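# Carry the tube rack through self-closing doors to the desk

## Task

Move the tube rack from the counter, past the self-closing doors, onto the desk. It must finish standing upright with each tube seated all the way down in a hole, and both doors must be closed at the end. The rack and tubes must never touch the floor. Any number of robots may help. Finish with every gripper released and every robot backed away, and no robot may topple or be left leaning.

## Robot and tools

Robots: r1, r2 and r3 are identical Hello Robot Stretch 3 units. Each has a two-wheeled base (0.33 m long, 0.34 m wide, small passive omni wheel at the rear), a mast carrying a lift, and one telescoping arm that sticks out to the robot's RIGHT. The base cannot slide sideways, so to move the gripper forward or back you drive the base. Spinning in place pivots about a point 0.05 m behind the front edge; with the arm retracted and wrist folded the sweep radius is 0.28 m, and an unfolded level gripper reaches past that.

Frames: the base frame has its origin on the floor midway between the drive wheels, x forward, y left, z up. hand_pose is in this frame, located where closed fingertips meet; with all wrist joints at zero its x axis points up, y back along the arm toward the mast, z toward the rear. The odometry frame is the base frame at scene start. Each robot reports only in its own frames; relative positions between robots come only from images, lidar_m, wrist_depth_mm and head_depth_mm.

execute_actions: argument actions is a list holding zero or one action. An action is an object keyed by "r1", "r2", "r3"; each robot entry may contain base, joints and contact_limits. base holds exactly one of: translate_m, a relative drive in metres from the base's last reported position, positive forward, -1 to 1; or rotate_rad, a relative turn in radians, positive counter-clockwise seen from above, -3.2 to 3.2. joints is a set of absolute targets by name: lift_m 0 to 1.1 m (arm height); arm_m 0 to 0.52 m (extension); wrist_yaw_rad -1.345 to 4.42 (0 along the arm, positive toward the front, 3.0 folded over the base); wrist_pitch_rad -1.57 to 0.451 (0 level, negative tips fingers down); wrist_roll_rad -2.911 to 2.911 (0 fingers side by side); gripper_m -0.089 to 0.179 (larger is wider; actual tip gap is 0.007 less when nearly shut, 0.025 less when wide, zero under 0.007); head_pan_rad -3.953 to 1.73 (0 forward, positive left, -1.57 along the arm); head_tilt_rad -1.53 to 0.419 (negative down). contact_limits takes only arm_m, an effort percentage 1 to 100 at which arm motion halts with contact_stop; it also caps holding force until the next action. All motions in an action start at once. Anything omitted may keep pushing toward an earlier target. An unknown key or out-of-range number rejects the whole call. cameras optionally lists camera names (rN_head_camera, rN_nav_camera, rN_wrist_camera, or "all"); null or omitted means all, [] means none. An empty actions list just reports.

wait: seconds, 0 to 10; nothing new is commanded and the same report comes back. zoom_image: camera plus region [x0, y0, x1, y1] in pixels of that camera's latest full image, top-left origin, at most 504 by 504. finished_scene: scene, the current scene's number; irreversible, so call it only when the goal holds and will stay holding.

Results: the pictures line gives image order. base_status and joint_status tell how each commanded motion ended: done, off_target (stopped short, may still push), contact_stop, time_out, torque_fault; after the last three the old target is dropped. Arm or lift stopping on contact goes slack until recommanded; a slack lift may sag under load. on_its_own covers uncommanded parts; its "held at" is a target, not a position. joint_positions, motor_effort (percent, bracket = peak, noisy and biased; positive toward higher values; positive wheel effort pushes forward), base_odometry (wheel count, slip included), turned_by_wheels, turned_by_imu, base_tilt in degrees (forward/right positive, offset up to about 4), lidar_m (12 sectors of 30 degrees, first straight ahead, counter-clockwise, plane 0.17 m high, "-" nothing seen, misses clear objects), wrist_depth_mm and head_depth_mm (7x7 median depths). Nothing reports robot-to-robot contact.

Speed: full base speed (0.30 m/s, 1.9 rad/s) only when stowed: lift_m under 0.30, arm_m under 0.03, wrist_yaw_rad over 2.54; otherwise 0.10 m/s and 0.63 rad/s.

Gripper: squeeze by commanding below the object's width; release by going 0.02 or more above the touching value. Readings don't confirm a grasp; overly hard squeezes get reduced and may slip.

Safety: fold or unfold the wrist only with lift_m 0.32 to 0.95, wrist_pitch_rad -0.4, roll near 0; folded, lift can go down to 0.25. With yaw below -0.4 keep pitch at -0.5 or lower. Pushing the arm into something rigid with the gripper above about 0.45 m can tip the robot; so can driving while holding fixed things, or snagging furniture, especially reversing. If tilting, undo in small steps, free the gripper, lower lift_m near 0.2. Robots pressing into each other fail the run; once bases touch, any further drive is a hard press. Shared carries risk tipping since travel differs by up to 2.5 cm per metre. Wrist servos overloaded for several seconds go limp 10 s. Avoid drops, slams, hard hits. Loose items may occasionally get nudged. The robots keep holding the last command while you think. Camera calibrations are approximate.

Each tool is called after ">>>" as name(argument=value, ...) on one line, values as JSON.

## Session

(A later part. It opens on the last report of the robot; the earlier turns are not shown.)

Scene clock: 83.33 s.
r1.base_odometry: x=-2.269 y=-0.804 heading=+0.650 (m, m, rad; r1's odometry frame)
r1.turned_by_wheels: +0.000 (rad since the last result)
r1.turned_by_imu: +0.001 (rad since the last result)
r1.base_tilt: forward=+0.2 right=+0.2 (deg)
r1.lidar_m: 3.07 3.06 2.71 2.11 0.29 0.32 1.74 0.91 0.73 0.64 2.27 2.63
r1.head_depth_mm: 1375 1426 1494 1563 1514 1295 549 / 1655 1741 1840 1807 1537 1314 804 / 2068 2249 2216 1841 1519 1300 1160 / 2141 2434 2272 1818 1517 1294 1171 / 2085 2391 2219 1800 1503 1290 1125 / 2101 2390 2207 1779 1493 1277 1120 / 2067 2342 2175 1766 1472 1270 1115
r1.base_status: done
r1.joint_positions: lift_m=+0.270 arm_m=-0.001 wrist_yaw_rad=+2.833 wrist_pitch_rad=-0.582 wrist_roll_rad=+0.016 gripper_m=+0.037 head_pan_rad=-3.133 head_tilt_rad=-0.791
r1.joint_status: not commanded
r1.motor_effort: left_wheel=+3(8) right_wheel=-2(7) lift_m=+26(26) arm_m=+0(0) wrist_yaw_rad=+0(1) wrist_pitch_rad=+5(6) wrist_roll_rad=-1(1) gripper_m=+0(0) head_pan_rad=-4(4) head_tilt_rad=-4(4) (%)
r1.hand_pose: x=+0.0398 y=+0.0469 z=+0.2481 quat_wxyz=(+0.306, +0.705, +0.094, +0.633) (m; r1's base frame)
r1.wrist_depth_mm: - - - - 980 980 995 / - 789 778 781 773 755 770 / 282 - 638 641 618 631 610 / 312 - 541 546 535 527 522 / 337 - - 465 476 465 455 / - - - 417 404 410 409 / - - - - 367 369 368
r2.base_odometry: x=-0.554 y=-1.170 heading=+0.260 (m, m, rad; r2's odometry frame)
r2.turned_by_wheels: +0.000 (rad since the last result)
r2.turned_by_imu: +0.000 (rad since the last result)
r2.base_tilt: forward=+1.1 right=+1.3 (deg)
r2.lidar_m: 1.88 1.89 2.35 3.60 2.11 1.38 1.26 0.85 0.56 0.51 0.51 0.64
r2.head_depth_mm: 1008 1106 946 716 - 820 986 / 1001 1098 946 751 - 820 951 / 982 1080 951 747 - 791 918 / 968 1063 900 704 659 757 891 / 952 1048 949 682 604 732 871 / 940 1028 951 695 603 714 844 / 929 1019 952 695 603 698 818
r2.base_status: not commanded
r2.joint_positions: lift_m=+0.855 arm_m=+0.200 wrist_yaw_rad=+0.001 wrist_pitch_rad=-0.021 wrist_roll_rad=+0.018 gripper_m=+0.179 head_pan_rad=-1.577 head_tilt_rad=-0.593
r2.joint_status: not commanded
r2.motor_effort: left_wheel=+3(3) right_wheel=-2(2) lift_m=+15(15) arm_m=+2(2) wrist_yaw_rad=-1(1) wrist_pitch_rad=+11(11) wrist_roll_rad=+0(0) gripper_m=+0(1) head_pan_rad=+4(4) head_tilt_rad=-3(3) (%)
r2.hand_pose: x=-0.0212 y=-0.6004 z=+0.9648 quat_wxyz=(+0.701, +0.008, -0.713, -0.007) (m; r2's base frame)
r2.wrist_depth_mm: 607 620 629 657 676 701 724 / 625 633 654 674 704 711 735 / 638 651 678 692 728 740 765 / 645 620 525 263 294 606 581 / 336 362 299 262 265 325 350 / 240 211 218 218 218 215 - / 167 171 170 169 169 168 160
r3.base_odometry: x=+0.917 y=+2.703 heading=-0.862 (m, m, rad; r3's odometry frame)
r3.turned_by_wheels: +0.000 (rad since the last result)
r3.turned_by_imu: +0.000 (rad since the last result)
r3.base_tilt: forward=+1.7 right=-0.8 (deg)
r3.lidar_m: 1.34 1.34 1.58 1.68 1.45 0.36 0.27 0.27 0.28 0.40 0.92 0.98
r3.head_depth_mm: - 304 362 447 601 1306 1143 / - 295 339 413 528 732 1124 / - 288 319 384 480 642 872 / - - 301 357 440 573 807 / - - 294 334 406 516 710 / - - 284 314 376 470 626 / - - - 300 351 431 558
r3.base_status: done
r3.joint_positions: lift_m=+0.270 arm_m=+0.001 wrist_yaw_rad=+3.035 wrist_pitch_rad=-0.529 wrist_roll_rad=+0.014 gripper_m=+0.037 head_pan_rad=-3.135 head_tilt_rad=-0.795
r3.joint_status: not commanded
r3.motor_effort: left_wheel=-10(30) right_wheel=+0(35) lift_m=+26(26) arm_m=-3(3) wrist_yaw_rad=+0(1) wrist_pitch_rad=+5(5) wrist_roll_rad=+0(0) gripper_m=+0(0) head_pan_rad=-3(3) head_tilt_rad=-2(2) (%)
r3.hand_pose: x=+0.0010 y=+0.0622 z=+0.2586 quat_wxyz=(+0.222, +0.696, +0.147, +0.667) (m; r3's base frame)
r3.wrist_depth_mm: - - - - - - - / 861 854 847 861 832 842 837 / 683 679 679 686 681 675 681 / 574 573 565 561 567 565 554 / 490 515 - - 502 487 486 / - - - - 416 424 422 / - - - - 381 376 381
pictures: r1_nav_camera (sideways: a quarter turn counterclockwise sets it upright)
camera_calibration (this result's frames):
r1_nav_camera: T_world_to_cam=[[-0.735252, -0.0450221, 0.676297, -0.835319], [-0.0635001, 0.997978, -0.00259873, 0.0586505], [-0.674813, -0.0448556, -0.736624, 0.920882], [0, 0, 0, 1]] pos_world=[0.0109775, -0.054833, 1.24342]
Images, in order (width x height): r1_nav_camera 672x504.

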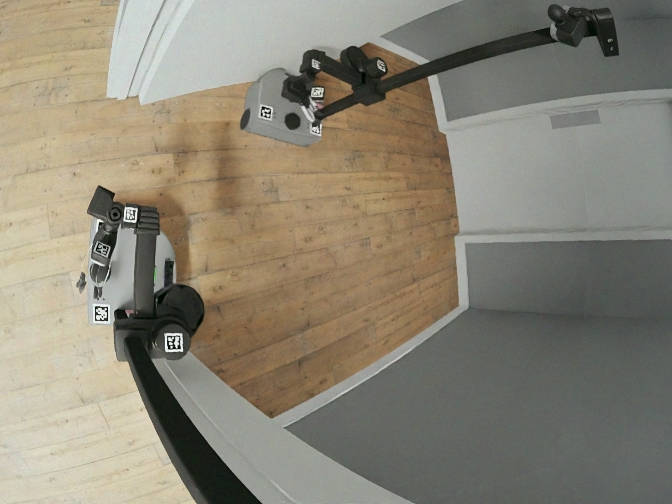

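>>> execute_actions(actions=[{"r1":{"base":{"rotate_rad":0.15}},"r2":{"joints":{"lift_m":0.845,"arm_m":0.29}}}], cameras=["r1_nav_camera","r2_wrist_camera","r2_head_camera"])

Scene clock: 115.03 s.
r1.base_odometry: x=-2.269 y=-0.804 heading=+0.800 (m, m, rad; r1's odometry frame)
r1.turned_by_wheels: +0.150 (rad since the last result)
r1.turned_by_imu: +0.150 (rad since the last result)
r1.base_tilt: forward=+0.2 right=+0.1 (deg)
r1.lidar_m: 3.06 3.12 2.68 0.52 0.31 1.11 2.40 0.92 0.65 0.64 2.30 2.92
r1.head_depth_mm: 1849 1870 1901 1800 1541 1320 665 / 2134 2336 2245 1852 1528 1314 1146 / 2091 2385 2285 1840 1525 1305 1159 / 2115 2394 2253 1803 1508 1295 1175 / 2123 2422 2238 1794 1501 1282 1127 / 2109 2406 2208 1777 1487 1279 1121 / 2088 2385 2176 1763 1475 1273 1112
r1.base_status: done
r1.joint_positions: lift_m=+0.270 arm_m=-0.001 wrist_yaw_rad=+2.833 wrist_pitch_rad=-0.582 wrist_roll_rad=+0.016 gripper_m=+0.037 head_pan_rad=-3.133 head_tilt_rad=-0.791
r1.joint_status: not commanded
r1.motor_effort: left_wheel=-4(8) right_wheel=+3(6) lift_m=+27(26) arm_m=+1(1) wrist_yaw_rad=+0(0) wrist_pitch_rad=+6(5) wrist_roll_rad=-1(1) gripper_m=-1(0) head_pan_rad=-4(3) head_tilt_rad=-4(4) (%)
r1.hand_pose: x=+0.0398 y=+0.0469 z=+0.2481 quat_wxyz=(+0.306, +0.705, +0.094, +0.633) (m; r1's base frame)
r1.wrist_depth_mm: - 659 - - 991 958 999 / - 602 801 757 772 785 745 / 298 - 643 643 624 623 625 / 340 - 544 535 541 534 530 / 460 - - 469 477 461 463 / - - - 413 401 416 413 / - - - - 364 367 364
r2.base_odometry: x=-0.554 y=-1.170 heading=+0.260 (m, m, rad; r2's odometry frame)
r2.turned_by_wheels: +0.000 (rad since the last result)
r2.turned_by_imu: +0.000 (rad since the last result)
r2.base_tilt: forward=+1.1 right=+1.3 (deg)
r2.lidar_m: 1.87 1.89 2.35 3.61 2.11 1.38 1.26 0.85 0.56 0.51 0.51 0.64
r2.head_depth_mm: 1009 1112 950 719 - - 967 / 991 1097 945 - 697 789 946 / 980 1084 953 - 689 767 916 / 966 1062 927 690 660 744 889 / 956 1049 954 667 602 732 869 / 942 1032 948 694 603 716 842 / 930 1016 953 695 604 697 823
r2.base_status: not commanded
r2.joint_positions: lift_m=+0.845 arm_m=+0.290 wrist_yaw_rad=+0.001 wrist_pitch_rad=-0.020 wrist_roll_rad=+0.018 gripper_m=+0.179 head_pan_rad=-1.577 head_tilt_rad=-0.593
r2.joint_status: all done
r2.motor_effort: left_wheel=+3(3) right_wheel=-1(2) lift_m=+15(17) arm_m=+3(3) wrist_yaw_rad=-2(1) wrist_pitch_rad=+11(11) wrist_roll_rad=+0(0) gripper_m=-1(1) head_pan_rad=+5(4) head_tilt_rad=-2(2) (%)
r2.hand_pose: x=-0.0212 y=-0.6904 z=+0.9549 quat_wxyz=(+0.701, +0.008, -0.713, -0.007) (m; r2's base frame)
r2.wrist_depth_mm: 520 533 553 569 578 612 606 / 545 545 570 585 609 622 650 / 556 572 576 599 625 655 675 / 566 580 145 163 165 539 532 / 302 334 150 183 190 132 321 / 219 191 137 175 143 132 - / 149 155 145 149 149 142 145
r3.base_odometry: x=+0.917 y=+2.703 heading=-0.862 (m, m, rad; r3's odometry frame)
r3.turned_by_wheels: +0.000 (rad since the last result)
r3.turned_by_imu: +0.001 (rad since the last result)
r3.base_tilt: forward=+1.7 right=-0.8 (deg)
r3.lidar_m: 1.34 1.34 1.58 1.69 1.45 0.36 0.27 0.27 0.28 0.40 0.93 0.97
r3.head_depth_mm: - 304 361 447 599 1311 1148 / - 295 340 414 529 733 1129 / - 289 319 383 480 641 877 / - - 301 356 439 573 806 / - - 294 335 406 516 711 / - - 284 314 377 470 625 / - - - 300 351 431 558
r3.base_status: not commanded
r3.joint_positions: lift_m=+0.270 arm_m=+0.001 wrist_yaw_rad=+3.035 wrist_pitch_rad=-0.529 wrist_roll_rad=+0.014 gripper_m=+0.037 head_pan_rad=-3.135 head_tilt_rad=-0.795
r3.joint_status: not commanded
r3.motor_effort: left_wheel=-10(10) right_wheel=+0(0) lift_m=+26(26) arm_m=-3(3) wrist_yaw_rad=+0(1) wrist_pitch_rad=+5(5) wrist_roll_rad=+0(0) gripper_m=+0(0) head_pan_rad=-2(3) head_tilt_rad=-1(2) (%)
r3.hand_pose: x=+0.0010 y=+0.0622 z=+0.2586 quat_wxyz=(+0.222, +0.696, +0.147, +0.667) (m; r3's base frame)
r3.wrist_depth_mm: - - - - - - - / 845 857 860 833 848 839 849 / 685 690 677 679 673 673 674 / 574 568 572 569 564 562 568 / 492 517 - - 501 487 487 / - - - - 417 425 424 / - - - - 379 377 380
pictures: r1_nav_camera (sideways: a quarter turn counterclockwise sets it upright), r2_head_camera (sideways: a quarter turn clockwise sets it upright), r2_wrist_camera
camera_calibration (this result's frames):
r1_nav_camera: T_world_to_cam=[[-0.735252, -0.0450173, 0.676297, -0.835319], [-0.0634937, 0.997979, -0.00259874, 0.0586505], [-0.674813, -0.0448513, -0.736624, 0.920882], [0, 0, 0, 1]] pos_world=[0.0109771, -0.054833, 1.24342]
r2_head_camera: T_world_to_cam=[[0.0295101, 0.543338, -0.838995, 1.1126], [0.999028, -0.0435361, 0.00694472, -0.015161], [-0.0327533, -0.838384, -0.544094, 0.662269], [0, 0, 0, 1]] pos_world=[0.00400467, -0.0499433, 1.29391]
r2_wrist_camera: T_world_to_cam=[[-0.999456, -0.0300715, -0.0135085, -0.024552], [0.00689718, 0.209954, -0.977687, 1.10488], [0.0322367, -0.977249, -0.209633, -0.312773], [0, 0, 0, 1]] pos_world=[-0.0220764, -0.538369, 1.01432]
Images, in order (width x height): r1_nav_camera 672x504, r2_head_camera 896x504, r2_wrist_camera 644x364.

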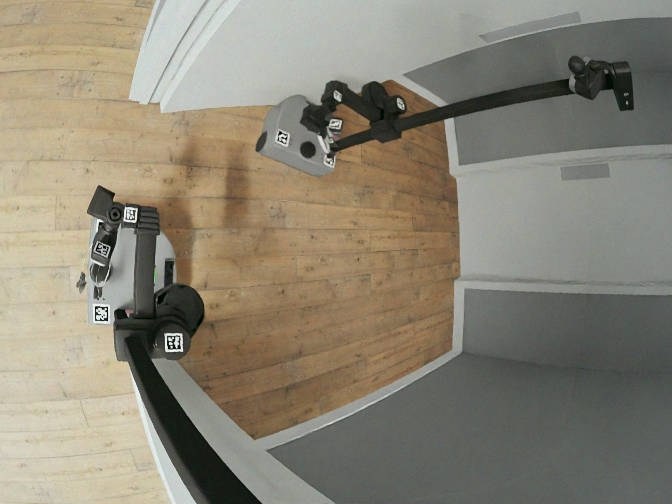

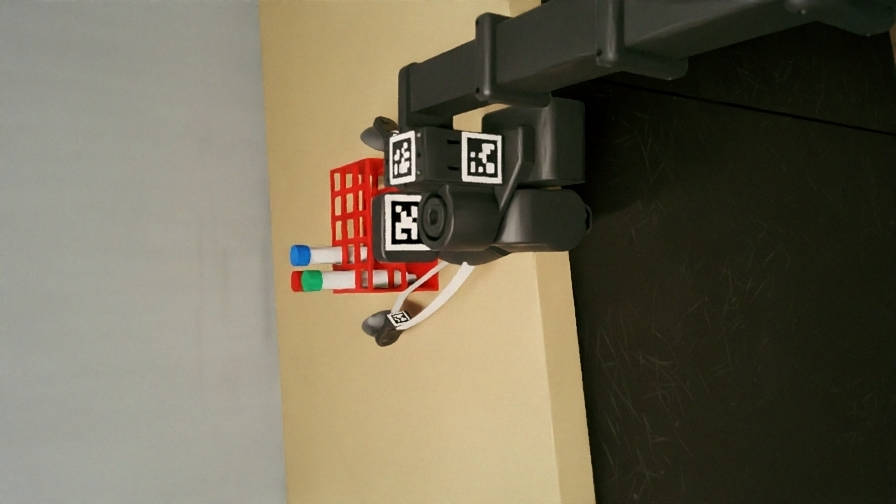

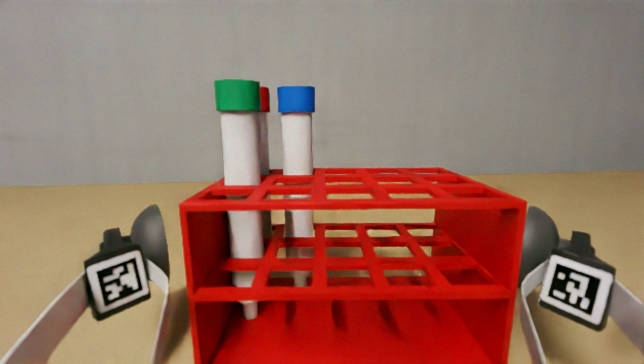

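>>> execute_actions(actions=[{"r1":{"base":{"translate_m":-0.6}},"r2":{"joints":{"arm_m":0.302,"gripper_m":0.08}}}], cameras=["r1_nav_camera","r2_wrist_camera"])

>>> execute_actions(actions=[{"r2":{"joints":{"lift_m":0.9}}}], cameras=["r2_wrist_camera"])

Scene clock: 125.87 s.
r1.base_odometry: x=-2.687 y=-1.234 heading=+0.799 (m, m, rad; r1's odometry frame)
r1.turned_by_wheels: +0.000 (rad since the last result)
r1.turned_by_imu: +0.002 (rad since the last result)
r1.base_tilt: forward=+0.2 right=+0.1 (deg)
r1.lidar_m: 3.65 0.44 0.52 0.80 0.81 1.02 1.83 1.94 0.55 0.56 0.73 3.00
r1.head_depth_mm: 1589 1733 1749 1746 1551 1323 1154 / 1597 1822 2097 1846 1529 1311 1149 / 1581 1818 2081 1835 1530 1312 1161 / 1597 1814 2033 1805 1524 1298 1171 / 1622 1854 2102 1800 1501 1285 1128 / 1620 1827 2066 1770 1496 1280 1120 / 1606 1805 2053 1754 1479 1264 1113
r1.base_status: done
r1.joint_positions: lift_m=+0.270 arm_m=-0.001 wrist_yaw_rad=+2.833 wrist_pitch_rad=-0.582 wrist_roll_rad=+0.016 gripper_m=+0.037 head_pan_rad=-3.133 head_tilt_rad=-0.791
r1.joint_status: not commanded
r1.motor_effort: left_wheel=-4(13) right_wheel=+3(5) lift_m=+26(26) arm_m=+1(1) wrist_yaw_rad=+0(1) wrist_pitch_rad=+5(5) wrist_roll_rad=-1(1) gripper_m=+0(1) head_pan_rad=-4(4) head_tilt_rad=-4(5) (%)
r1.hand_pose: x=+0.0398 y=+0.0469 z=+0.2481 quat_wxyz=(+0.306, +0.705, +0.094, +0.633) (m; r1's base frame)
r1.wrist_depth_mm: - 738 791 830 646 447 373 / - 752 781 800 665 462 435 / 648 - 649 628 607 496 607 / 555 - 541 536 536 522 524 / 488 - - 471 476 462 456 / - - - 414 400 412 407 / - - - - 366 369 368
r2.base_odometry: x=-0.554 y=-1.170 heading=+0.260 (m, m, rad; r2's odometry frame)
r2.turned_by_wheels: +0.000 (rad since the last result)
r2.turned_by_imu: +0.000 (rad since the last result)
r2.base_tilt: forward=+1.1 right=+1.4 (deg)
r2.lidar_m: 1.87 1.88 2.35 3.61 2.12 1.38 1.26 0.85 0.56 0.51 0.52 0.64
r2.head_depth_mm: 1015 1107 944 718 - - 968 / 996 1093 946 - 700 790 950 / 984 1077 974 - 682 770 919 / 970 1066 820 694 657 749 893 / 957 1053 954 695 604 730 864 / 942 1032 954 695 604 713 844 / 931 1017 951 696 602 700 819
r2.base_status: not commanded
r2.joint_positions: lift_m=+0.845 arm_m=+0.302 wrist_yaw_rad=+0.001 wrist_pitch_rad=-0.020 wrist_roll_rad=+0.018 gripper_m=+0.081 head_pan_rad=-1.577 head_tilt_rad=-0.593
r2.joint_status: all done
r2.motor_effort: left_wheel=+3(3) right_wheel=-1(1) lift_m=+15(15) arm_m=+2(2) wrist_yaw_rad=-1(1) wrist_pitch_rad=+11(11) wrist_roll_rad=+0(0) gripper_m=-24(100) head_pan_rad=+4(4) head_tilt_rad=-3(3) (%)
r2.hand_pose: x=-0.0212 y=-0.7024 z=+0.9549 quat_wxyz=(+0.701, +0.008, -0.713, -0.007) (m; r2's base frame)
r2.wrist_depth_mm: 516 528 545 556 576 594 622 / 526 541 560 575 586 622 626 / 548 564 568 581 606 643 649 / 556 569 159 187 185 543 530 / 303 333 155 191 183 149 290 / 205 220 174 185 166 136 207 / - 155 150 150 149 148 153
r3.base_odometry: x=+0.917 y=+2.703 heading=-0.862 (m, m, rad; r3's odometry frame)
r3.turned_by_wheels: +0.000 (rad since the last result)
r3.turned_by_imu: +0.001 (rad since the last result)
r3.base_tilt: forward=+1.7 right=-0.8 (deg)
r3.lidar_m: 0.56 1.34 1.59 1.69 1.45 0.36 0.27 0.27 0.28 0.40 3.92 0.98
r3.head_depth_mm: - 304 361 447 602 1304 1142 / - 295 340 413 528 732 1131 / - 288 319 383 480 642 876 / - - 301 357 440 571 808 / - - 294 335 406 516 708 / - - 284 315 376 470 624 / - - - 300 351 431 559
r3.base_status: not commanded
r3.joint_positions: lift_m=+0.270 arm_m=+0.001 wrist_yaw_rad=+3.035 wrist_pitch_rad=-0.529 wrist_roll_rad=+0.014 gripper_m=+0.037 head_pan_rad=-3.135 head_tilt_rad=-0.795
r3.joint_status: not commanded
r3.motor_effort: left_wheel=-10(10) right_wheel=+1(0) lift_m=+26(26) arm_m=-3(3) wrist_yaw_rad=+1(1) wrist_pitch_rad=+5(5) wrist_roll_rad=+0(0) gripper_m=+0(0) head_pan_rad=-1(3) head_tilt_rad=-2(1) (%)
r3.hand_pose: x=+0.0010 y=+0.0622 z=+0.2586 quat_wxyz=(+0.222, +0.696, +0.147, +0.667) (m; r3's base frame)
r3.wrist_depth_mm: - - - - - - - / 856 856 847 854 853 846 824 / 677 676 678 681 675 674 673 / 571 571 566 565 566 558 561 / 489 517 - - 500 483 482 / - - - - 414 426 428 / - - - - 379 377 379
pictures: r1_nav_camera (sideways: a quarter turn counterclockwise sets it upright), r2_wrist_camera
camera_calibration (this result's frames):
r1_nav_camera: T_world_to_cam=[[-0.735264, -0.0450174, 0.676284, -0.835302], [-0.0634936, 0.997979, -0.00259971, 0.0586518], [-0.6748, -0.0448512, -0.736636, 0.920897], [0, 0, 0, 1]] pos_world=[0.0109782, -0.054833, 1.24342]
r2_wrist_camera: T_world_to_cam=[[-0.99946, -0.0299377, -0.0135082, -0.0248535], [0.006925, 0.209953, -0.977687, 1.1074], [0.0321058, -0.977253, -0.209633, -0.324505], [0, 0, 0, 1]] pos_world=[-0.0220903, -0.550369, 1.01432]
Images, in order (width x height): r1_nav_camera 672x504, r2_wrist_camera 644x364.

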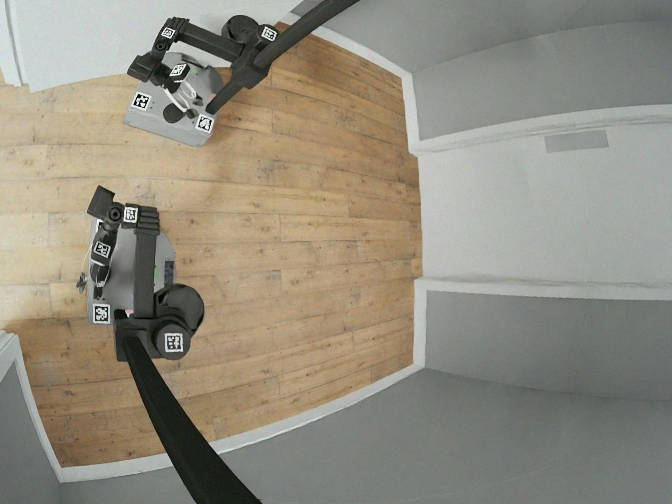

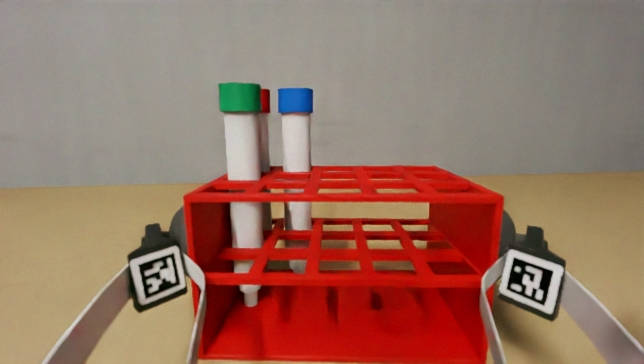

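Scene clock: 127.20 s.
r1.base_odometry: x=-2.687 y=-1.234 heading=+0.799 (m, m, rad; r1's odometry frame)
r1.turned_by_wheels: +0.000 (rad since the last result)
r1.turned_by_imu: +0.000 (rad since the last result)
r1.base_tilt: forward=+0.2 right=+0.1 (deg)
r1.lidar_m: 3.64 0.44 0.52 0.80 0.81 1.03 1.83 1.94 0.55 0.55 0.73 2.99
r1.head_depth_mm: 1588 1733 1743 1743 1544 1326 1146 / 1607 1832 2080 1850 1529 1308 1148 / 1590 1802 2093 1823 1524 1309 1160 / 1591 1822 2049 1818 1514 1301 1178 / 1630 1842 2084 1792 1493 1291 1123 / 1610 1833 2052 1776 1486 1275 1120 / 1609 1811 2025 1758 1478 1265 1114
r1.base_status: not commanded
r1.joint_positions: lift_m=+0.270 arm_m=-0.001 wrist_yaw_rad=+2.833 wrist_pitch_rad=-0.582 wrist_roll_rad=+0.016 gripper_m=+0.037 head_pan_rad=-3.133 head_tilt_rad=-0.791
r1.joint_status: not commanded
r1.motor_effort: left_wheel=-3(4) right_wheel=+3(3) lift_m=+26(26) arm_m=+0(0) wrist_yaw_rad=-1(0) wrist_pitch_rad=+5(6) wrist_roll_rad=+0(1) gripper_m=+0(1) head_pan_rad=-4(4) head_tilt_rad=-4(4) (%)
r1.hand_pose: x=+0.0398 y=+0.0469 z=+0.2481 quat_wxyz=(+0.306, +0.705, +0.094, +0.633) (m; r1's base frame)
r1.wrist_depth_mm: - 728 779 851 639 452 367 / - 753 765 791 670 470 429 / 664 - 638 638 608 485 594 / 553 - 545 550 533 514 527 / 492 - - 471 472 470 463 / - - - 415 401 408 400 / - - - - 366 368 363
r2.base_odometry: x=-0.554 y=-1.170 heading=+0.260 (m, m, rad; r2's odometry frame)
r2.turned_by_wheels: +0.000 (rad since the last result)
r2.turned_by_imu: +0.000 (rad since the last result)
r2.base_tilt: forward=+1.1 right=+1.3 (deg)
r2.lidar_m: 1.87 1.89 2.34 3.60 2.12 1.37 1.26 0.85 0.55 0.51 0.51 0.64
r2.head_depth_mm: 1010 1117 998 - 699 815 982 / 996 1098 1053 - 673 788 951 / 983 1077 1058 - 660 769 919 / 966 1054 722 668 647 752 888 / 954 1046 947 694 601 732 870 / 941 1031 951 694 601 715 842 / 933 1017 950 694 601 696 820
r2.base_status: not commanded
r2.joint_positions: lift_m=+0.899 arm_m=+0.302 wrist_yaw_rad=+0.001 wrist_pitch_rad=-0.026 wrist_roll_rad=+0.018 gripper_m=+0.081 head_pan_rad=-1.577 head_tilt_rad=-0.593
r2.joint_status: all done
r2.motor_effort: left_wheel=+3(3) right_wheel=-1(1) lift_m=+33(34) arm_m=+3(2) wrist_yaw_rad=+0(1) wrist_pitch_rad=+14(14) wrist_roll_rad=+0(0) gripper_m=-23(24) head_pan_rad=+4(4) head_tilt_rad=-3(3) (%)
r2.hand_pose: x=-0.0212 y=-0.7022 z=+1.0074 quat_wxyz=(+0.701, +0.010, -0.713, -0.009) (m; r2's base frame)
r2.wrist_depth_mm: 515 518 541 553 571 592 610 / 530 540 551 573 596 607 628 / 542 556 192 589 614 642 641 / 556 578 160 192 200 653 667 / 445 495 156 192 185 150 434 / 306 326 175 176 166 134 310 / 244 233 150 150 150 218 229
r3.base_odometry: x=+0.917 y=+2.703 heading=-0.862 (m, m, rad; r3's odometry frame)
r3.turned_by_wheels: +0.000 (rad since the last result)
r3.turned_by_imu: +0.000 (rad since the last result)
r3.base_tilt: forward=+1.7 right=-0.7 (deg)
r3.lidar_m: 0.56 1.34 1.59 1.69 1.45 0.36 0.27 0.27 0.28 0.40 3.93 0.98
r3.head_depth_mm: - 304 361 446 601 1308 1153 / - 295 339 413 529 732 1131 / - 288 319 383 479 643 878 / - - 301 357 439 572 808 / - - 294 335 405 517 710 / - - 284 315 376 470 625 / - - - 300 351 432 559
r3.base_status: not commanded
r3.joint_positions: lift_m=+0.270 arm_m=+0.001 wrist_yaw_rad=+3.035 wrist_pitch_rad=-0.529 wrist_roll_rad=+0.014 gripper_m=+0.037 head_pan_rad=-3.135 head_tilt_rad=-0.795
r3.joint_status: not commanded
r3.motor_effort: left_wheel=-10(10) right_wheel=-1(0) lift_m=+25(25) arm_m=-3(3) wrist_yaw_rad=+1(2) wrist_pitch_rad=+5(5) wrist_roll_rad=+0(0) gripper_m=+0(0) head_pan_rad=-3(3) head_tilt_rad=-2(2) (%)
r3.hand_pose: x=+0.0010 y=+0.0622 z=+0.2586 quat_wxyz=(+0.222, +0.696, +0.147, +0.667) (m; r3's base frame)
r3.wrist_depth_mm: - - - - - - - / 844 847 861 856 839 833 836 / 683 680 678 679 679 681 684 / 564 566 565 567 565 566 563 / 493 521 - - 501 485 485 / - - - - 415 422 427 / - - - - 380 378 378
pictures: r2_wrist_camera
camera_calibration (this result's frames):
r2_wrist_camera: T_world_to_cam=[[-0.999461, -0.0298606, -0.0136739, -0.0239177], [0.00691893, 0.215566, -0.976465, 1.16143], [0.0321055, -0.976033, -0.215243, -0.30682], [0, 0, 0, 1]] pos_world=[-0.02209, -0.550545, 1.06772]
Images, in order (width x height): r2_wrist_camera 644x364.

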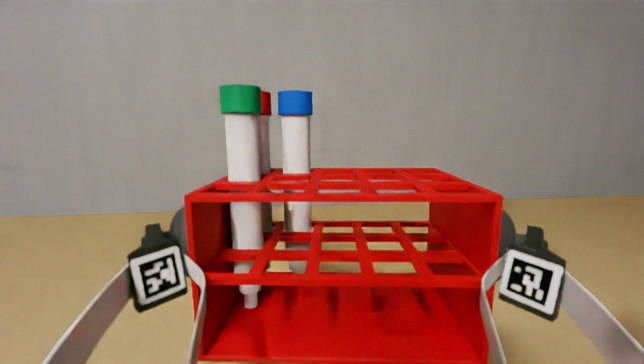

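>>> execute_actions(actions=[{"r1":{"base":{"translate_m":-0.5}},"r2":{"joints":{"arm_m":0.01,"wrist_yaw_rad":1.57,"head_pan_rad":0,"head_tilt_rad":-0.8}}}], cameras=[])

>>> execute_actions(actions=[{"r1":{"base":{"rotate_rad":0.55}},"r2":{"base":{"rotate_rad":0.8}}}], cameras=[])

>>> execute_actions(actions=[{"r1":{"base":{"translate_m":-0.8}},"r2":{"base":{"rotate_rad":0.8}}}], cameras=[])

>>> execute_actions(actions=[{"r1":{"base":{"rotate_rad":-0.55},"joints":{"arm_m":0.035}},"r2":{"joints":{"head_pan_rad":0.8}}}], cameras=["r1_nav_camera","r2_nav_camera","r2_wrist_camera"])

Scene clock: 137.10 s.
r1.base_odometry: x=-3.036 y=-1.593 heading=+0.799 (m, m, rad; r1's odometry frame)
r1.turned_by_wheels: +0.000 (rad since the last result)
r1.turned_by_imu: +0.003 (rad since the last result)
r1.base_tilt: forward=+0.2 right=+0.1 (deg)
r1.lidar_m: 0.95 0.90 0.80 0.74 0.75 0.95 1.33 1.43 1.45 0.64 0.61 1.00
r1.head_depth_mm: 1177 1341 1528 1647 1523 1320 1156 / 1162 1334 1550 1761 1541 1319 1144 / 1148 1321 1535 1731 1519 1294 1163 / 1163 1320 1532 1721 1510 1289 1171 / 1204 1362 1585 1763 1508 1290 1125 / 1193 1352 1566 1735 1494 1280 1114 / 1177 1346 1555 1710 1468 1272 1113
r1.base_status: done
r1.joint_positions: lift_m=+0.270 arm_m=-0.001 wrist_yaw_rad=+2.833 wrist_pitch_rad=-0.582 wrist_roll_rad=+0.016 gripper_m=+0.037 head_pan_rad=-3.133 head_tilt_rad=-0.791
r1.joint_status: not commanded
r1.motor_effort: left_wheel=-3(12) right_wheel=+3(5) lift_m=+26(26) arm_m=+1(1) wrist_yaw_rad=+0(0) wrist_pitch_rad=+5(6) wrist_roll_rad=-1(1) gripper_m=-1(1) head_pan_rad=-4(4) head_tilt_rad=-4(4) (%)
r1.hand_pose: x=+0.0398 y=+0.0469 z=+0.2481 quat_wxyz=(+0.306, +0.705, +0.094, +0.633) (m; r1's base frame)
r1.wrist_depth_mm: - 686 731 804 871 907 767 / - 727 753 776 771 769 751 / 653 - 651 643 630 628 632 / 547 - 548 540 541 532 528 / 481 - - 463 474 466 466 / - - - 412 406 407 410 / - - - - 370 366 365
r2.base_odometry: x=-0.554 y=-1.170 heading=+0.260 (m, m, rad; r2's odometry frame)
r2.turned_by_wheels: +0.000 (rad since the last result)
r2.turned_by_imu: +0.000 (rad since the last result)
r2.base_tilt: forward=+1.1 right=+1.3 (deg)
r2.lidar_m: 1.88 1.89 2.35 3.59 2.11 1.38 1.26 0.85 0.56 0.51 0.51 0.64
r2.head_depth_mm: 1833 2050 2044 321 302 354 1195 / 1784 2022 2208 1842 1602 1326 1197 / 1751 1997 2187 1826 1557 1352 1198 / 1729 1970 2148 1832 1553 1359 1191 / 1704 1938 2128 1828 1546 1348 1190 / 1671 1910 2118 1850 1551 1347 1186 / 1658 1866 2090 1839 1552 1356 1196
r2.base_status: not commanded
r2.joint_positions: lift_m=+0.899 arm_m=+0.010 wrist_yaw_rad=+1.569 wrist_pitch_rad=-0.026 wrist_roll_rad=+0.018 gripper_m=+0.081 head_pan_rad=-0.007 head_tilt_rad=-0.790
r2.joint_status: all done
r2.motor_effort: left_wheel=+3(3) right_wheel=-1(1) lift_m=+34(33) arm_m=-4(5) wrist_yaw_rad=+1(3) wrist_pitch_rad=+14(14) wrist_roll_rad=+0(0) gripper_m=-23(25) head_pan_rad=+4(61) head_tilt_rad=-4(19) (%)
r2.hand_pose: x=+0.2342 y=-0.1557 z=+1.0074 quat_wxyz=(+0.503, +0.510, -0.498, +0.488) (m; r2's base frame)
r2.wrist_depth_mm: - - - - - - 1000 / - - - - - - 994 / - - 192 - - - - / - - 160 190 200 786 791 / - - 156 193 186 149 437 / - - 174 177 165 134 338 / - - 150 150 150 472 393
r3.base_odometry: x=+0.917 y=+2.703 heading=-0.862 (m, m, rad; r3's odometry frame)
r3.turned_by_wheels: +0.000 (rad since the last result)
r3.turned_by_imu: +0.002 (rad since the last result)
r3.base_tilt: forward=+1.6 right=-0.7 (deg)
r3.lidar_m: 1.34 0.61 1.58 1.68 1.45 0.36 0.27 0.27 0.28 0.40 3.91 0.98
r3.head_depth_mm: - 304 362 446 602 1306 1147 / - 295 340 413 528 733 1125 / - 288 319 383 479 641 876 / - - 301 357 440 572 811 / - - 294 335 405 516 709 / - - 284 315 377 470 626 / - - - 300 351 431 557
r3.base_status: not commanded
r3.joint_positions: lift_m=+0.270 arm_m=+0.001 wrist_yaw_rad=+3.035 wrist_pitch_rad=-0.529 wrist_roll_rad=+0.014 gripper_m=+0.037 head_pan_rad=-3.135 head_tilt_rad=-0.795
r3.joint_status: not commanded
r3.motor_effort: left_wheel=-10(10) right_wheel=+1(1) lift_m=+26(26) arm_m=-3(3) wrist_yaw_rad=+1(2) wrist_pitch_rad=+5(5) wrist_roll_rad=+0(0) gripper_m=+0(0) head_pan_rad=-2(3) head_tilt_rad=-2(2) (%)
r3.hand_pose: x=+0.0010 y=+0.0622 z=+0.2586 quat_wxyz=(+0.222, +0.696, +0.147, +0.667) (m; r3's base frame)
r3.wrist_depth_mm: - - - - - 657 650 / 865 861 858 850 836 546 488 / 682 678 677 685 679 570 531 / 569 567 570 572 564 560 565 / 486 516 - - 500 487 490 / - - - - 415 425 427 / - - - - 381 378 380
pictures: none
No camera images: the call's "cameras" was empty. Leave "cameras" out to get every camera's image.

Scene clock: 139.37 s.
r1.base_odometry: x=-3.036 y=-1.593 heading=+1.349 (m, m, rad; r1's odometry frame)
r1.turned_by_wheels: +0.550 (rad since the last result)
r1.turned_by_imu: +0.546 (rad since the last result)
r1.base_tilt: forward=+0.2 right=+0.1 (deg)
r1.lidar_m: 0.90 0.79 0.74 0.76 0.98 1.33 1.44 1.45 0.62 0.61 1.01 0.91
r1.head_depth_mm: 1166 1304 1473 1676 1546 1318 1154 / 1215 1363 1567 1741 1531 1313 1144 / 1275 1439 1649 1783 1530 1308 1160 / 1323 1516 1754 1813 1509 1293 1173 / 1315 1515 1763 1800 1501 1283 1126 / 1385 1591 1881 1777 1489 1280 1117 / 1473 1708 1958 1765 1470 1274 1113
r1.base_status: done
r1.joint_positions: lift_m=+0.270 arm_m=-0.001 wrist_yaw_rad=+2.833 wrist_pitch_rad=-0.582 wrist_roll_rad=+0.016 gripper_m=+0.037 head_pan_rad=-3.134 head_tilt_rad=-0.791
r1.joint_status: not commanded
r1.motor_effort: left_wheel=-4(12) right_wheel=+3(7) lift_m=+26(26) arm_m=+0(0) wrist_yaw_rad=+0(0) wrist_pitch_rad=+6(5) wrist_roll_rad=-1(1) gripper_m=-1(0) head_pan_rad=-4(4) head_tilt_rad=-4(4) (%)
r1.hand_pose: x=+0.0398 y=+0.0469 z=+0.2481 quat_wxyz=(+0.306, +0.705, +0.094, +0.633) (m; r1's base frame)
r1.wrist_depth_mm: - 825 798 737 708 684 656 / - 794 776 743 763 731 688 / 675 - 649 625 625 627 616 / 543 - 549 540 530 537 540 / 480 - - 461 484 461 461 / - - - 416 397 409 407 / - - - - 369 367 365
r2.base_odometry: x=-0.554 y=-1.170 heading=+1.060 (m, m, rad; r2's odometry frame)
r2.turned_by_wheels: +0.800 (rad since the last result)
r2.turned_by_imu: +0.810 (rad since the last result)
r2.base_tilt: forward=+1.1 right=+1.3 (deg)
r2.lidar_m: 2.04 3.13 3.23 1.59 1.27 1.26 0.64 0.51 0.51 0.56 0.85 1.88
r2.head_depth_mm: 1780 1968 2121 323 301 353 1188 / 1910 2111 2238 1843 1594 1328 1193 / 2021 2264 2268 1844 1566 1341 1190 / 2180 2481 2234 1847 1558 1344 1198 / 2315 2636 2229 1845 1552 1358 1186 / 2531 2759 2250 1846 1554 1353 1189 / 2774 2892 2251 1834 1544 1347 1192
r2.base_status: done
r2.joint_positions: lift_m=+0.899 arm_m=+0.010 wrist_yaw_rad=+1.569 wrist_pitch_rad=-0.026 wrist_roll_rad=+0.018 gripper_m=+0.081 head_pan_rad=-0.007 head_tilt_rad=-0.790
r2.joint_status: not commanded
r2.motor_effort: left_wheel=-2(5) right_wheel=+4(8) lift_m=+34(33) arm_m=-4(4) wrist_yaw_rad=+1(0) wrist_pitch_rad=+14(14) wrist_roll_rad=+0(0) gripper_m=-23(24) head_pan_rad=+5(4) head_tilt_rad=-5(5) (%)
r2.hand_pose: x=+0.2342 y=-0.1557 z=+1.0074 quat_wxyz=(+0.503, +0.510, -0.498, +0.488) (m; r2's base frame)
r2.wrist_depth_mm: - - - - - - - / - - - - - - - / - - - - - - - / - - 160 190 201 - - / - - 156 192 185 150 - / - - 175 177 166 133 - / - - 151 151 150 - -
r3.base_odometry: x=+0.917 y=+2.703 heading=-0.862 (m, m, rad; r3's odometry frame)
r3.turned_by_wheels: +0.000 (rad since the last result)
r3.turned_by_imu: +0.000 (rad since the last result)
r3.base_tilt: forward=+1.6 right=-0.7 (deg)
r3.lidar_m: 1.34 0.62 1.58 1.69 1.46 0.36 0.27 0.27 0.28 0.40 3.91 0.98
r3.head_depth_mm: - 304 362 446 601 1307 1147 / - 295 339 414 527 733 1131 / - 288 319 383 478 642 876 / - - 301 358 439 572 807 / - - 294 334 406 515 710 / - - 284 314 377 471 625 / - - - 299 352 431 558
r3.base_status: not commanded
r3.joint_positions: lift_m=+0.270 arm_m=+0.001 wrist_yaw_rad=+3.035 wrist_pitch_rad=-0.529 wrist_roll_rad=+0.014 gripper_m=+0.037 head_pan_rad=-3.135 head_tilt_rad=-0.795
r3.joint_status: not commanded
r3.motor_effort: left_wheel=-10(10) right_wheel=+0(0) lift_m=+25(26) arm_m=-3(3) wrist_yaw_rad=+2(1) wrist_pitch_rad=+5(5) wrist_roll_rad=+0(0) gripper_m=+0(0) head_pan_rad=-3(3) head_tilt_rad=-2(2) (%)
r3.hand_pose: x=+0.0010 y=+0.0622 z=+0.2586 quat_wxyz=(+0.222, +0.696, +0.147, +0.667) (m; r3's base frame)
r3.wrist_depth_mm: - - - - - 697 613 / 857 848 853 844 844 523 491 / 687 680 680 681 657 531 452 / 573 571 562 570 562 545 528 / 491 516 - - 504 489 478 / - - - - 415 423 420 / - - - - 381 376 376
pictures: none
No camera images: the call's "cameras" was empty. Leave "cameras" out to get every camera's image.

Scene clock: 143.73 s.
r1.base_odometry: x=-3.212 y=-2.373 heading=+1.349 (m, m, rad; r1's odometry frame)
r1.turned_by_wheels: +0.000 (rad since the last result)
r1.turned_by_imu: +0.002 (rad since the last result)
r1.base_tilt: forward=+0.2 right=+0.1 (deg)
r1.lidar_m: 1.68 1.15 1.08 0.95 0.74 0.69 0.71 0.81 1.01 1.03 0.87 0.87
r1.head_depth_mm: 560 625 707 814 951 1151 1151 / 585 657 746 861 1023 1236 1143 / 612 689 790 924 1105 1277 1160 / 640 729 837 989 1209 1293 1177 / 638 729 840 1009 1235 1285 1125 / 614 710 834 1022 1290 1279 1123 / 659 765 910 1122 1389 1267 1114
r1.base_status: done
r1.joint_positions: lift_m=+0.270 arm_m=-0.001 wrist_yaw_rad=+2.833 wrist_pitch_rad=-0.582 wrist_roll_rad=+0.016 gripper_m=+0.037 head_pan_rad=-3.134 head_tilt_rad=-0.791
r1.joint_status: not commanded
r1.motor_effort: left_wheel=-4(15) right_wheel=+3(5) lift_m=+26(26) arm_m=+0(0) wrist_yaw_rad=+0(0) wrist_pitch_rad=+5(5) wrist_roll_rad=-1(0) gripper_m=+0(1) head_pan_rad=-3(4) head_tilt_rad=-4(5) (%)
r1.hand_pose: x=+0.0398 y=+0.0469 z=+0.2481 quat_wxyz=(+0.306, +0.705, +0.094, +0.633) (m; r1's base frame)
r1.wrist_depth_mm: - 877 - - 981 943 902 / - 805 779 771 778 761 737 / 660 - 644 630 632 626 633 / 555 - 537 545 538 525 524 / 484 - - 468 476 467 460 / - - - 411 400 404 408 / - - - - 367 367 361
r2.base_odometry: x=-0.554 y=-1.170 heading=+1.860 (m, m, rad; r2's odometry frame)
r2.turned_by_wheels: +0.800 (rad since the last result)
r2.turned_by_imu: +0.810 (rad since the last result)
r2.base_tilt: forward=+1.1 right=+1.3 (deg)
r2.lidar_m: 3.59 2.01 1.35 1.26 0.81 0.55 0.51 0.52 0.66 1.87 1.90 2.42
r2.head_depth_mm: 3502 2898 2250 323 302 353 1193 / 3414 2897 2239 1849 1595 1318 1197 / 3534 2881 2256 1839 1554 1353 1191 / 3402 2866 2256 1838 1562 1345 1191 / 3367 2936 2256 1845 1542 1354 1189 / 3362 2910 2255 1844 1556 1352 1191 / 3316 2847 2268 1845 1558 1342 1192
r2.base_status: done
r2.joint_positions: lift_m=+0.899 arm_m=+0.010 wrist_yaw_rad=+1.569 wrist_pitch_rad=-0.026 wrist_roll_rad=+0.018 gripper_m=+0.081 head_pan_rad=-0.007 head_tilt_rad=-0.790
r2.joint_status: not commanded
r2.motor_effort: left_wheel=-2(7) right_wheel=+4(6) lift_m=+33(33) arm_m=-3(3) wrist_yaw_rad=+1(0) wrist_pitch_rad=+14(14) wrist_roll_rad=+0(0) gripper_m=-24(24) head_pan_rad=+5(5) head_tilt_rad=-5(4) (%)
r2.hand_pose: x=+0.2342 y=-0.1557 z=+1.0074 quat_wxyz=(+0.503, +0.510, -0.498, +0.488) (m; r2's base frame)
r2.wrist_depth_mm: - - - - - - - / - - - - - - - / - - - - - - - / - - 161 189 201 - - / - - 157 192 185 149 - / - - 176 177 166 133 - / - - 150 150 150 - -
r3.base_odometry: x=+0.917 y=+2.703 heading=-0.862 (m, m, rad; r3's odometry frame)
r3.turned_by_wheels: +0.000 (rad since the last result)
r3.turned_by_imu: +0.001 (rad since the last result)
r3.base_tilt: forward=+1.7 right=-0.8 (deg)
r3.lidar_m: 1.34 1.34 1.58 0.98 1.45 0.36 0.27 0.27 0.28 0.40 3.93 0.98
r3.head_depth_mm: - 304 361 447 601 1311 1148 / - 294 340 413 528 732 1132 / - 288 320 384 480 644 875 / - - 301 357 439 572 808 / - - 294 335 406 516 709 / - - 285 314 376 469 626 / - - - 300 352 432 558
r3.base_status: not commanded
r3.joint_positions: lift_m=+0.270 arm_m=+0.001 wrist_yaw_rad=+3.035 wrist_pitch_rad=-0.529 wrist_roll_rad=+0.014 gripper_m=+0.037 head_pan_rad=-3.135 head_tilt_rad=-0.795
r3.joint_status: not commanded
r3.motor_effort: left_wheel=-10(10) right_wheel=+0(0) lift_m=+26(26) arm_m=-3(3) wrist_yaw_rad=+0(2) wrist_pitch_rad=+5(5) wrist_roll_rad=+0(0) gripper_m=+0(0) head_pan_rad=-3(2) head_tilt_rad=-2(2) (%)
r3.hand_pose: x=+0.0010 y=+0.0622 z=+0.2586 quat_wxyz=(+0.222, +0.696, +0.147, +0.667) (m; r3's base frame)
r3.wrist_depth_mm: - - 913 - - - - / 849 853 844 842 838 836 836 / 681 687 678 674 675 677 671 / 568 570 573 564 565 559 564 / 487 518 - - 498 490 487 / - - - - 416 424 423 / - - - - 380 377 377
pictures: none
No camera images: the call's "cameras" was empty. Leave "cameras" out to get every camera's image.

Scene clock: 145.33 s.
r1.base_odometry: x=-3.212 y=-2.373 heading=+0.799 (m, m, rad; r1's odometry frame)
r1.turned_by_wheels: -0.550 (rad since the last result)
r1.turned_by_imu: -0.546 (rad since the last result)
r1.base_tilt: forward=+0.2 right=+0.1 (deg)
r1.lidar_m: 0.87 1.68 1.16 1.08 0.98 0.75 0.69 0.70 0.79 1.01 1.03 0.93
r1.head_depth_mm: 598 686 799 951 1079 1285 1151 / 592 679 793 949 1183 1300 1140 / 588 670 781 934 1160 1309 1160 / 583 663 772 923 1144 1296 1172 / 577 656 764 908 1123 1288 1127 / 572 651 754 895 1105 1272 1119 / 566 644 746 883 1081 1245 1119
r1.base_status: done
r1.joint_positions: lift_m=+0.270 arm_m=+0.035 wrist_yaw_rad=+2.833 wrist_pitch_rad=-0.582 wrist_roll_rad=+0.016 gripper_m=+0.037 head_pan_rad=-3.134 head_tilt_rad=-0.791
r1.joint_status: all done
r1.motor_effort: left_wheel=+3(11) right_wheel=-1(5) lift_m=+26(27) arm_m=+3(5) wrist_yaw_rad=+0(0) wrist_pitch_rad=+6(6) wrist_roll_rad=-1(1) gripper_m=-1(0) head_pan_rad=-4(4) head_tilt_rad=-4(4) (%)
r1.hand_pose: x=+0.0398 y=+0.0116 z=+0.2481 quat_wxyz=(+0.306, +0.705, +0.094, +0.633) (m; r1's base frame)
r1.wrist_depth_mm: 888 968 - - 991 961 940 / 771 - 783 771 771 742 770 / 650 - 645 645 619 622 611 / 561 543 560 540 537 529 526 / 503 - - 465 481 456 458 / - - - 416 405 418 410 / - - - - 365 366 362
r2.base_odometry: x=-0.554 y=-1.170 heading=+1.860 (m, m, rad; r2's odometry frame)
r2.turned_by_wheels: +0.000 (rad since the last result)
r2.turned_by_imu: +0.000 (rad since the last result)
r2.base_tilt: forward=+1.1 right=+1.4 (deg)
r2.lidar_m: 3.61 2.01 1.35 1.26 0.81 0.55 0.51 0.52 0.66 1.87 1.90 2.42
r2.head_depth_mm: 2795 2898 2266 1859 1556 1349 1189 / 2375 2657 2265 1852 1567 1351 1200 / 2047 2396 2241 1843 1559 1349 1184 / 1833 2065 2180 1848 1553 1351 1188 / 1644 1833 2065 1833 1565 1351 1193 / 1474 1630 1830 1842 1553 1350 1185 / 1348 1488 1652 1749 1559 1342 1195
r2.base_status: not commanded
r2.joint_positions: lift_m=+0.899 arm_m=+0.010 wrist_yaw_rad=+1.569 wrist_pitch_rad=-0.026 wrist_roll_rad=+0.018 gripper_m=+0.081 head_pan_rad=+0.793 head_tilt_rad=-0.790
r2.joint_status: all done
r2.motor_effort: left_wheel=-3(2) right_wheel=+4(3) lift_m=+33(33) arm_m=-4(3) wrist_yaw_rad=+0(1) wrist_pitch_rad=+14(14) wrist_roll_rad=+0(0) gripper_m=-23(23) head_pan_rad=+4(54) head_tilt_rad=-4(5) (%)
r2.hand_pose: x=+0.2342 y=-0.1557 z=+1.0074 quat_wxyz=(+0.503, +0.510, -0.498, +0.488) (m; r2's base frame)
r2.wrist_depth_mm: - - - - - - - / - - - - - - - / - - - - - - - / - - 161 189 201 - - / - - 156 191 186 149 - / - - 174 176 166 133 - / - - 151 150 150 - -
r3.base_odometry: x=+0.917 y=+2.703 heading=-0.862 (m, m, rad; r3's odometry frame)
r3.turned_by_wheels: +0.000 (rad since the last result)
r3.turned_by_imu: +0.000 (rad since the last result)
r3.base_tilt: forward=+1.7 right=-0.8 (deg)
r3.lidar_m: 1.34 1.34 1.58 0.98 1.45 0.36 0.27 0.27 0.28 0.40 3.89 0.98
r3.head_depth_mm: - 304 361 447 600 1307 1147 / - 295 340 414 528 731 1119 / - 288 319 384 480 641 873 / - - 301 357 441 571 809 / - - 293 334 405 515 707 / - - 284 315 377 470 625 / - - - 300 352 431 559
r3.base_status: not commanded
r3.joint_positions: lift_m=+0.270 arm_m=+0.001 wrist_yaw_rad=+3.035 wrist_pitch_rad=-0.529 wrist_roll_rad=+0.014 gripper_m=+0.037 head_pan_rad=-3.135 head_tilt_rad=-0.795
r3.joint_status: not commanded
r3.motor_effort: left_wheel=-10(10) right_wheel=-1(0) lift_m=+26(26) arm_m=-2(3) wrist_yaw_rad=+1(1) wrist_pitch_rad=+5(5) wrist_roll_rad=+0(0) gripper_m=+0(0) head_pan_rad=-2(3) head_tilt_rad=-2(2) (%)
r3.hand_pose: x=+0.0010 y=+0.0622 z=+0.2586 quat_wxyz=(+0.222, +0.696, +0.147, +0.667) (m; r3's base frame)
r3.wrist_depth_mm: - - 997 - - - - / 850 841 844 840 845 838 847 / 683 689 685 684 681 675 675 / 572 569 571 566 568 563 568 / 492 515 - - 494 487 485 / - - - - 416 426 427 / - - - - 379 378 378
pictures: r1_nav_camera (sideways: a quarter turn counterclockwise sets it upright), r2_nav_camera (sideways: a quarter turn counterclockwise sets it upright), r2_wrist_camera
camera_calibration (this result's frames):
r1_nav_camera: T_world_to_cam=[[-0.735288, -0.0449762, 0.676261, -0.835272], [-0.0634374, 0.997982, -0.00260143, 0.0586537], [-0.67478, -0.044813, -0.736657, 0.920924], [0, 0, 0, 1]] pos_world=[0.0109769, -0.0548333, 1.24342]
r2_nav_camera: T_world_to_cam=[[0.493094, 0.509029, 0.705512, -0.876968], [0.700423, -0.713287, 0.0251008, 0.0123088], [0.51601, 0.48178, -0.708253, 0.879749], [0, 0, 0, 1]] pos_world=[-0.0301523, 0.0313362, 1.24149]
r2_wrist_camera: T_world_to_cam=[[0.0274108, -0.999531, -0.0136816, -0.143789], [-0.215625, 0.0074524, -0.976448, 1.06152], [0.976091, 0.0297153, -0.21532, 0.154007], [0, 0, 0, 1]] pos_world=[0.0825081, -0.156209, 1.06772]
Images, in order (width x height): r1_nav_camera 672x504, r2_nav_camera 672x504, r2_wrist_camera 644x364.

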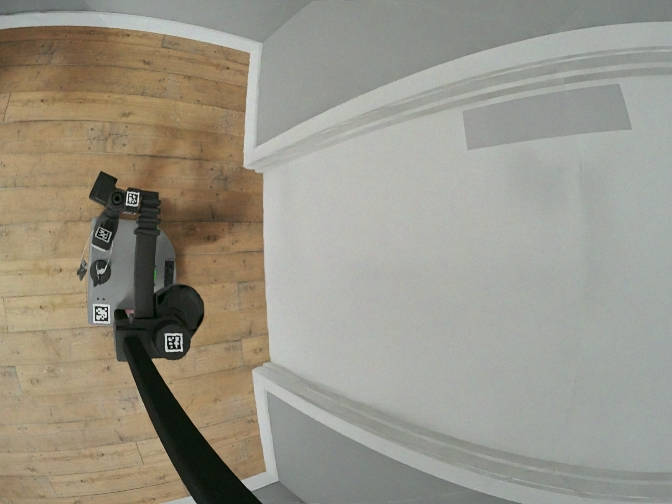

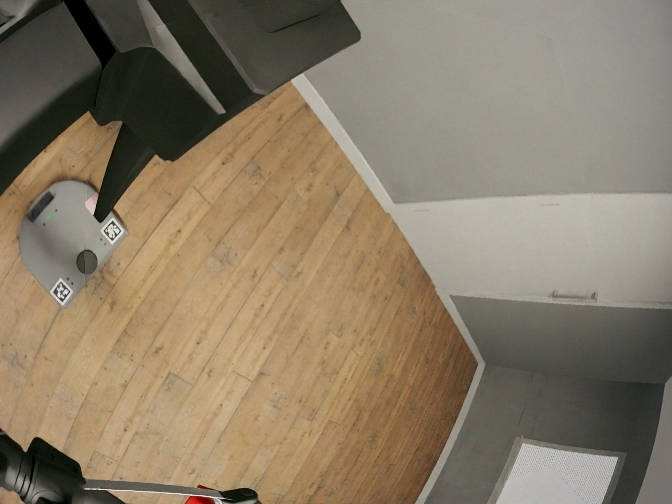

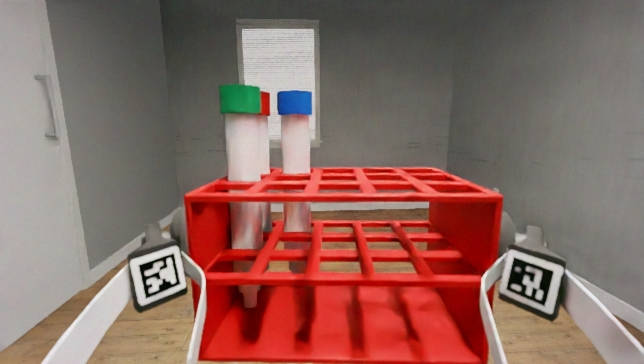

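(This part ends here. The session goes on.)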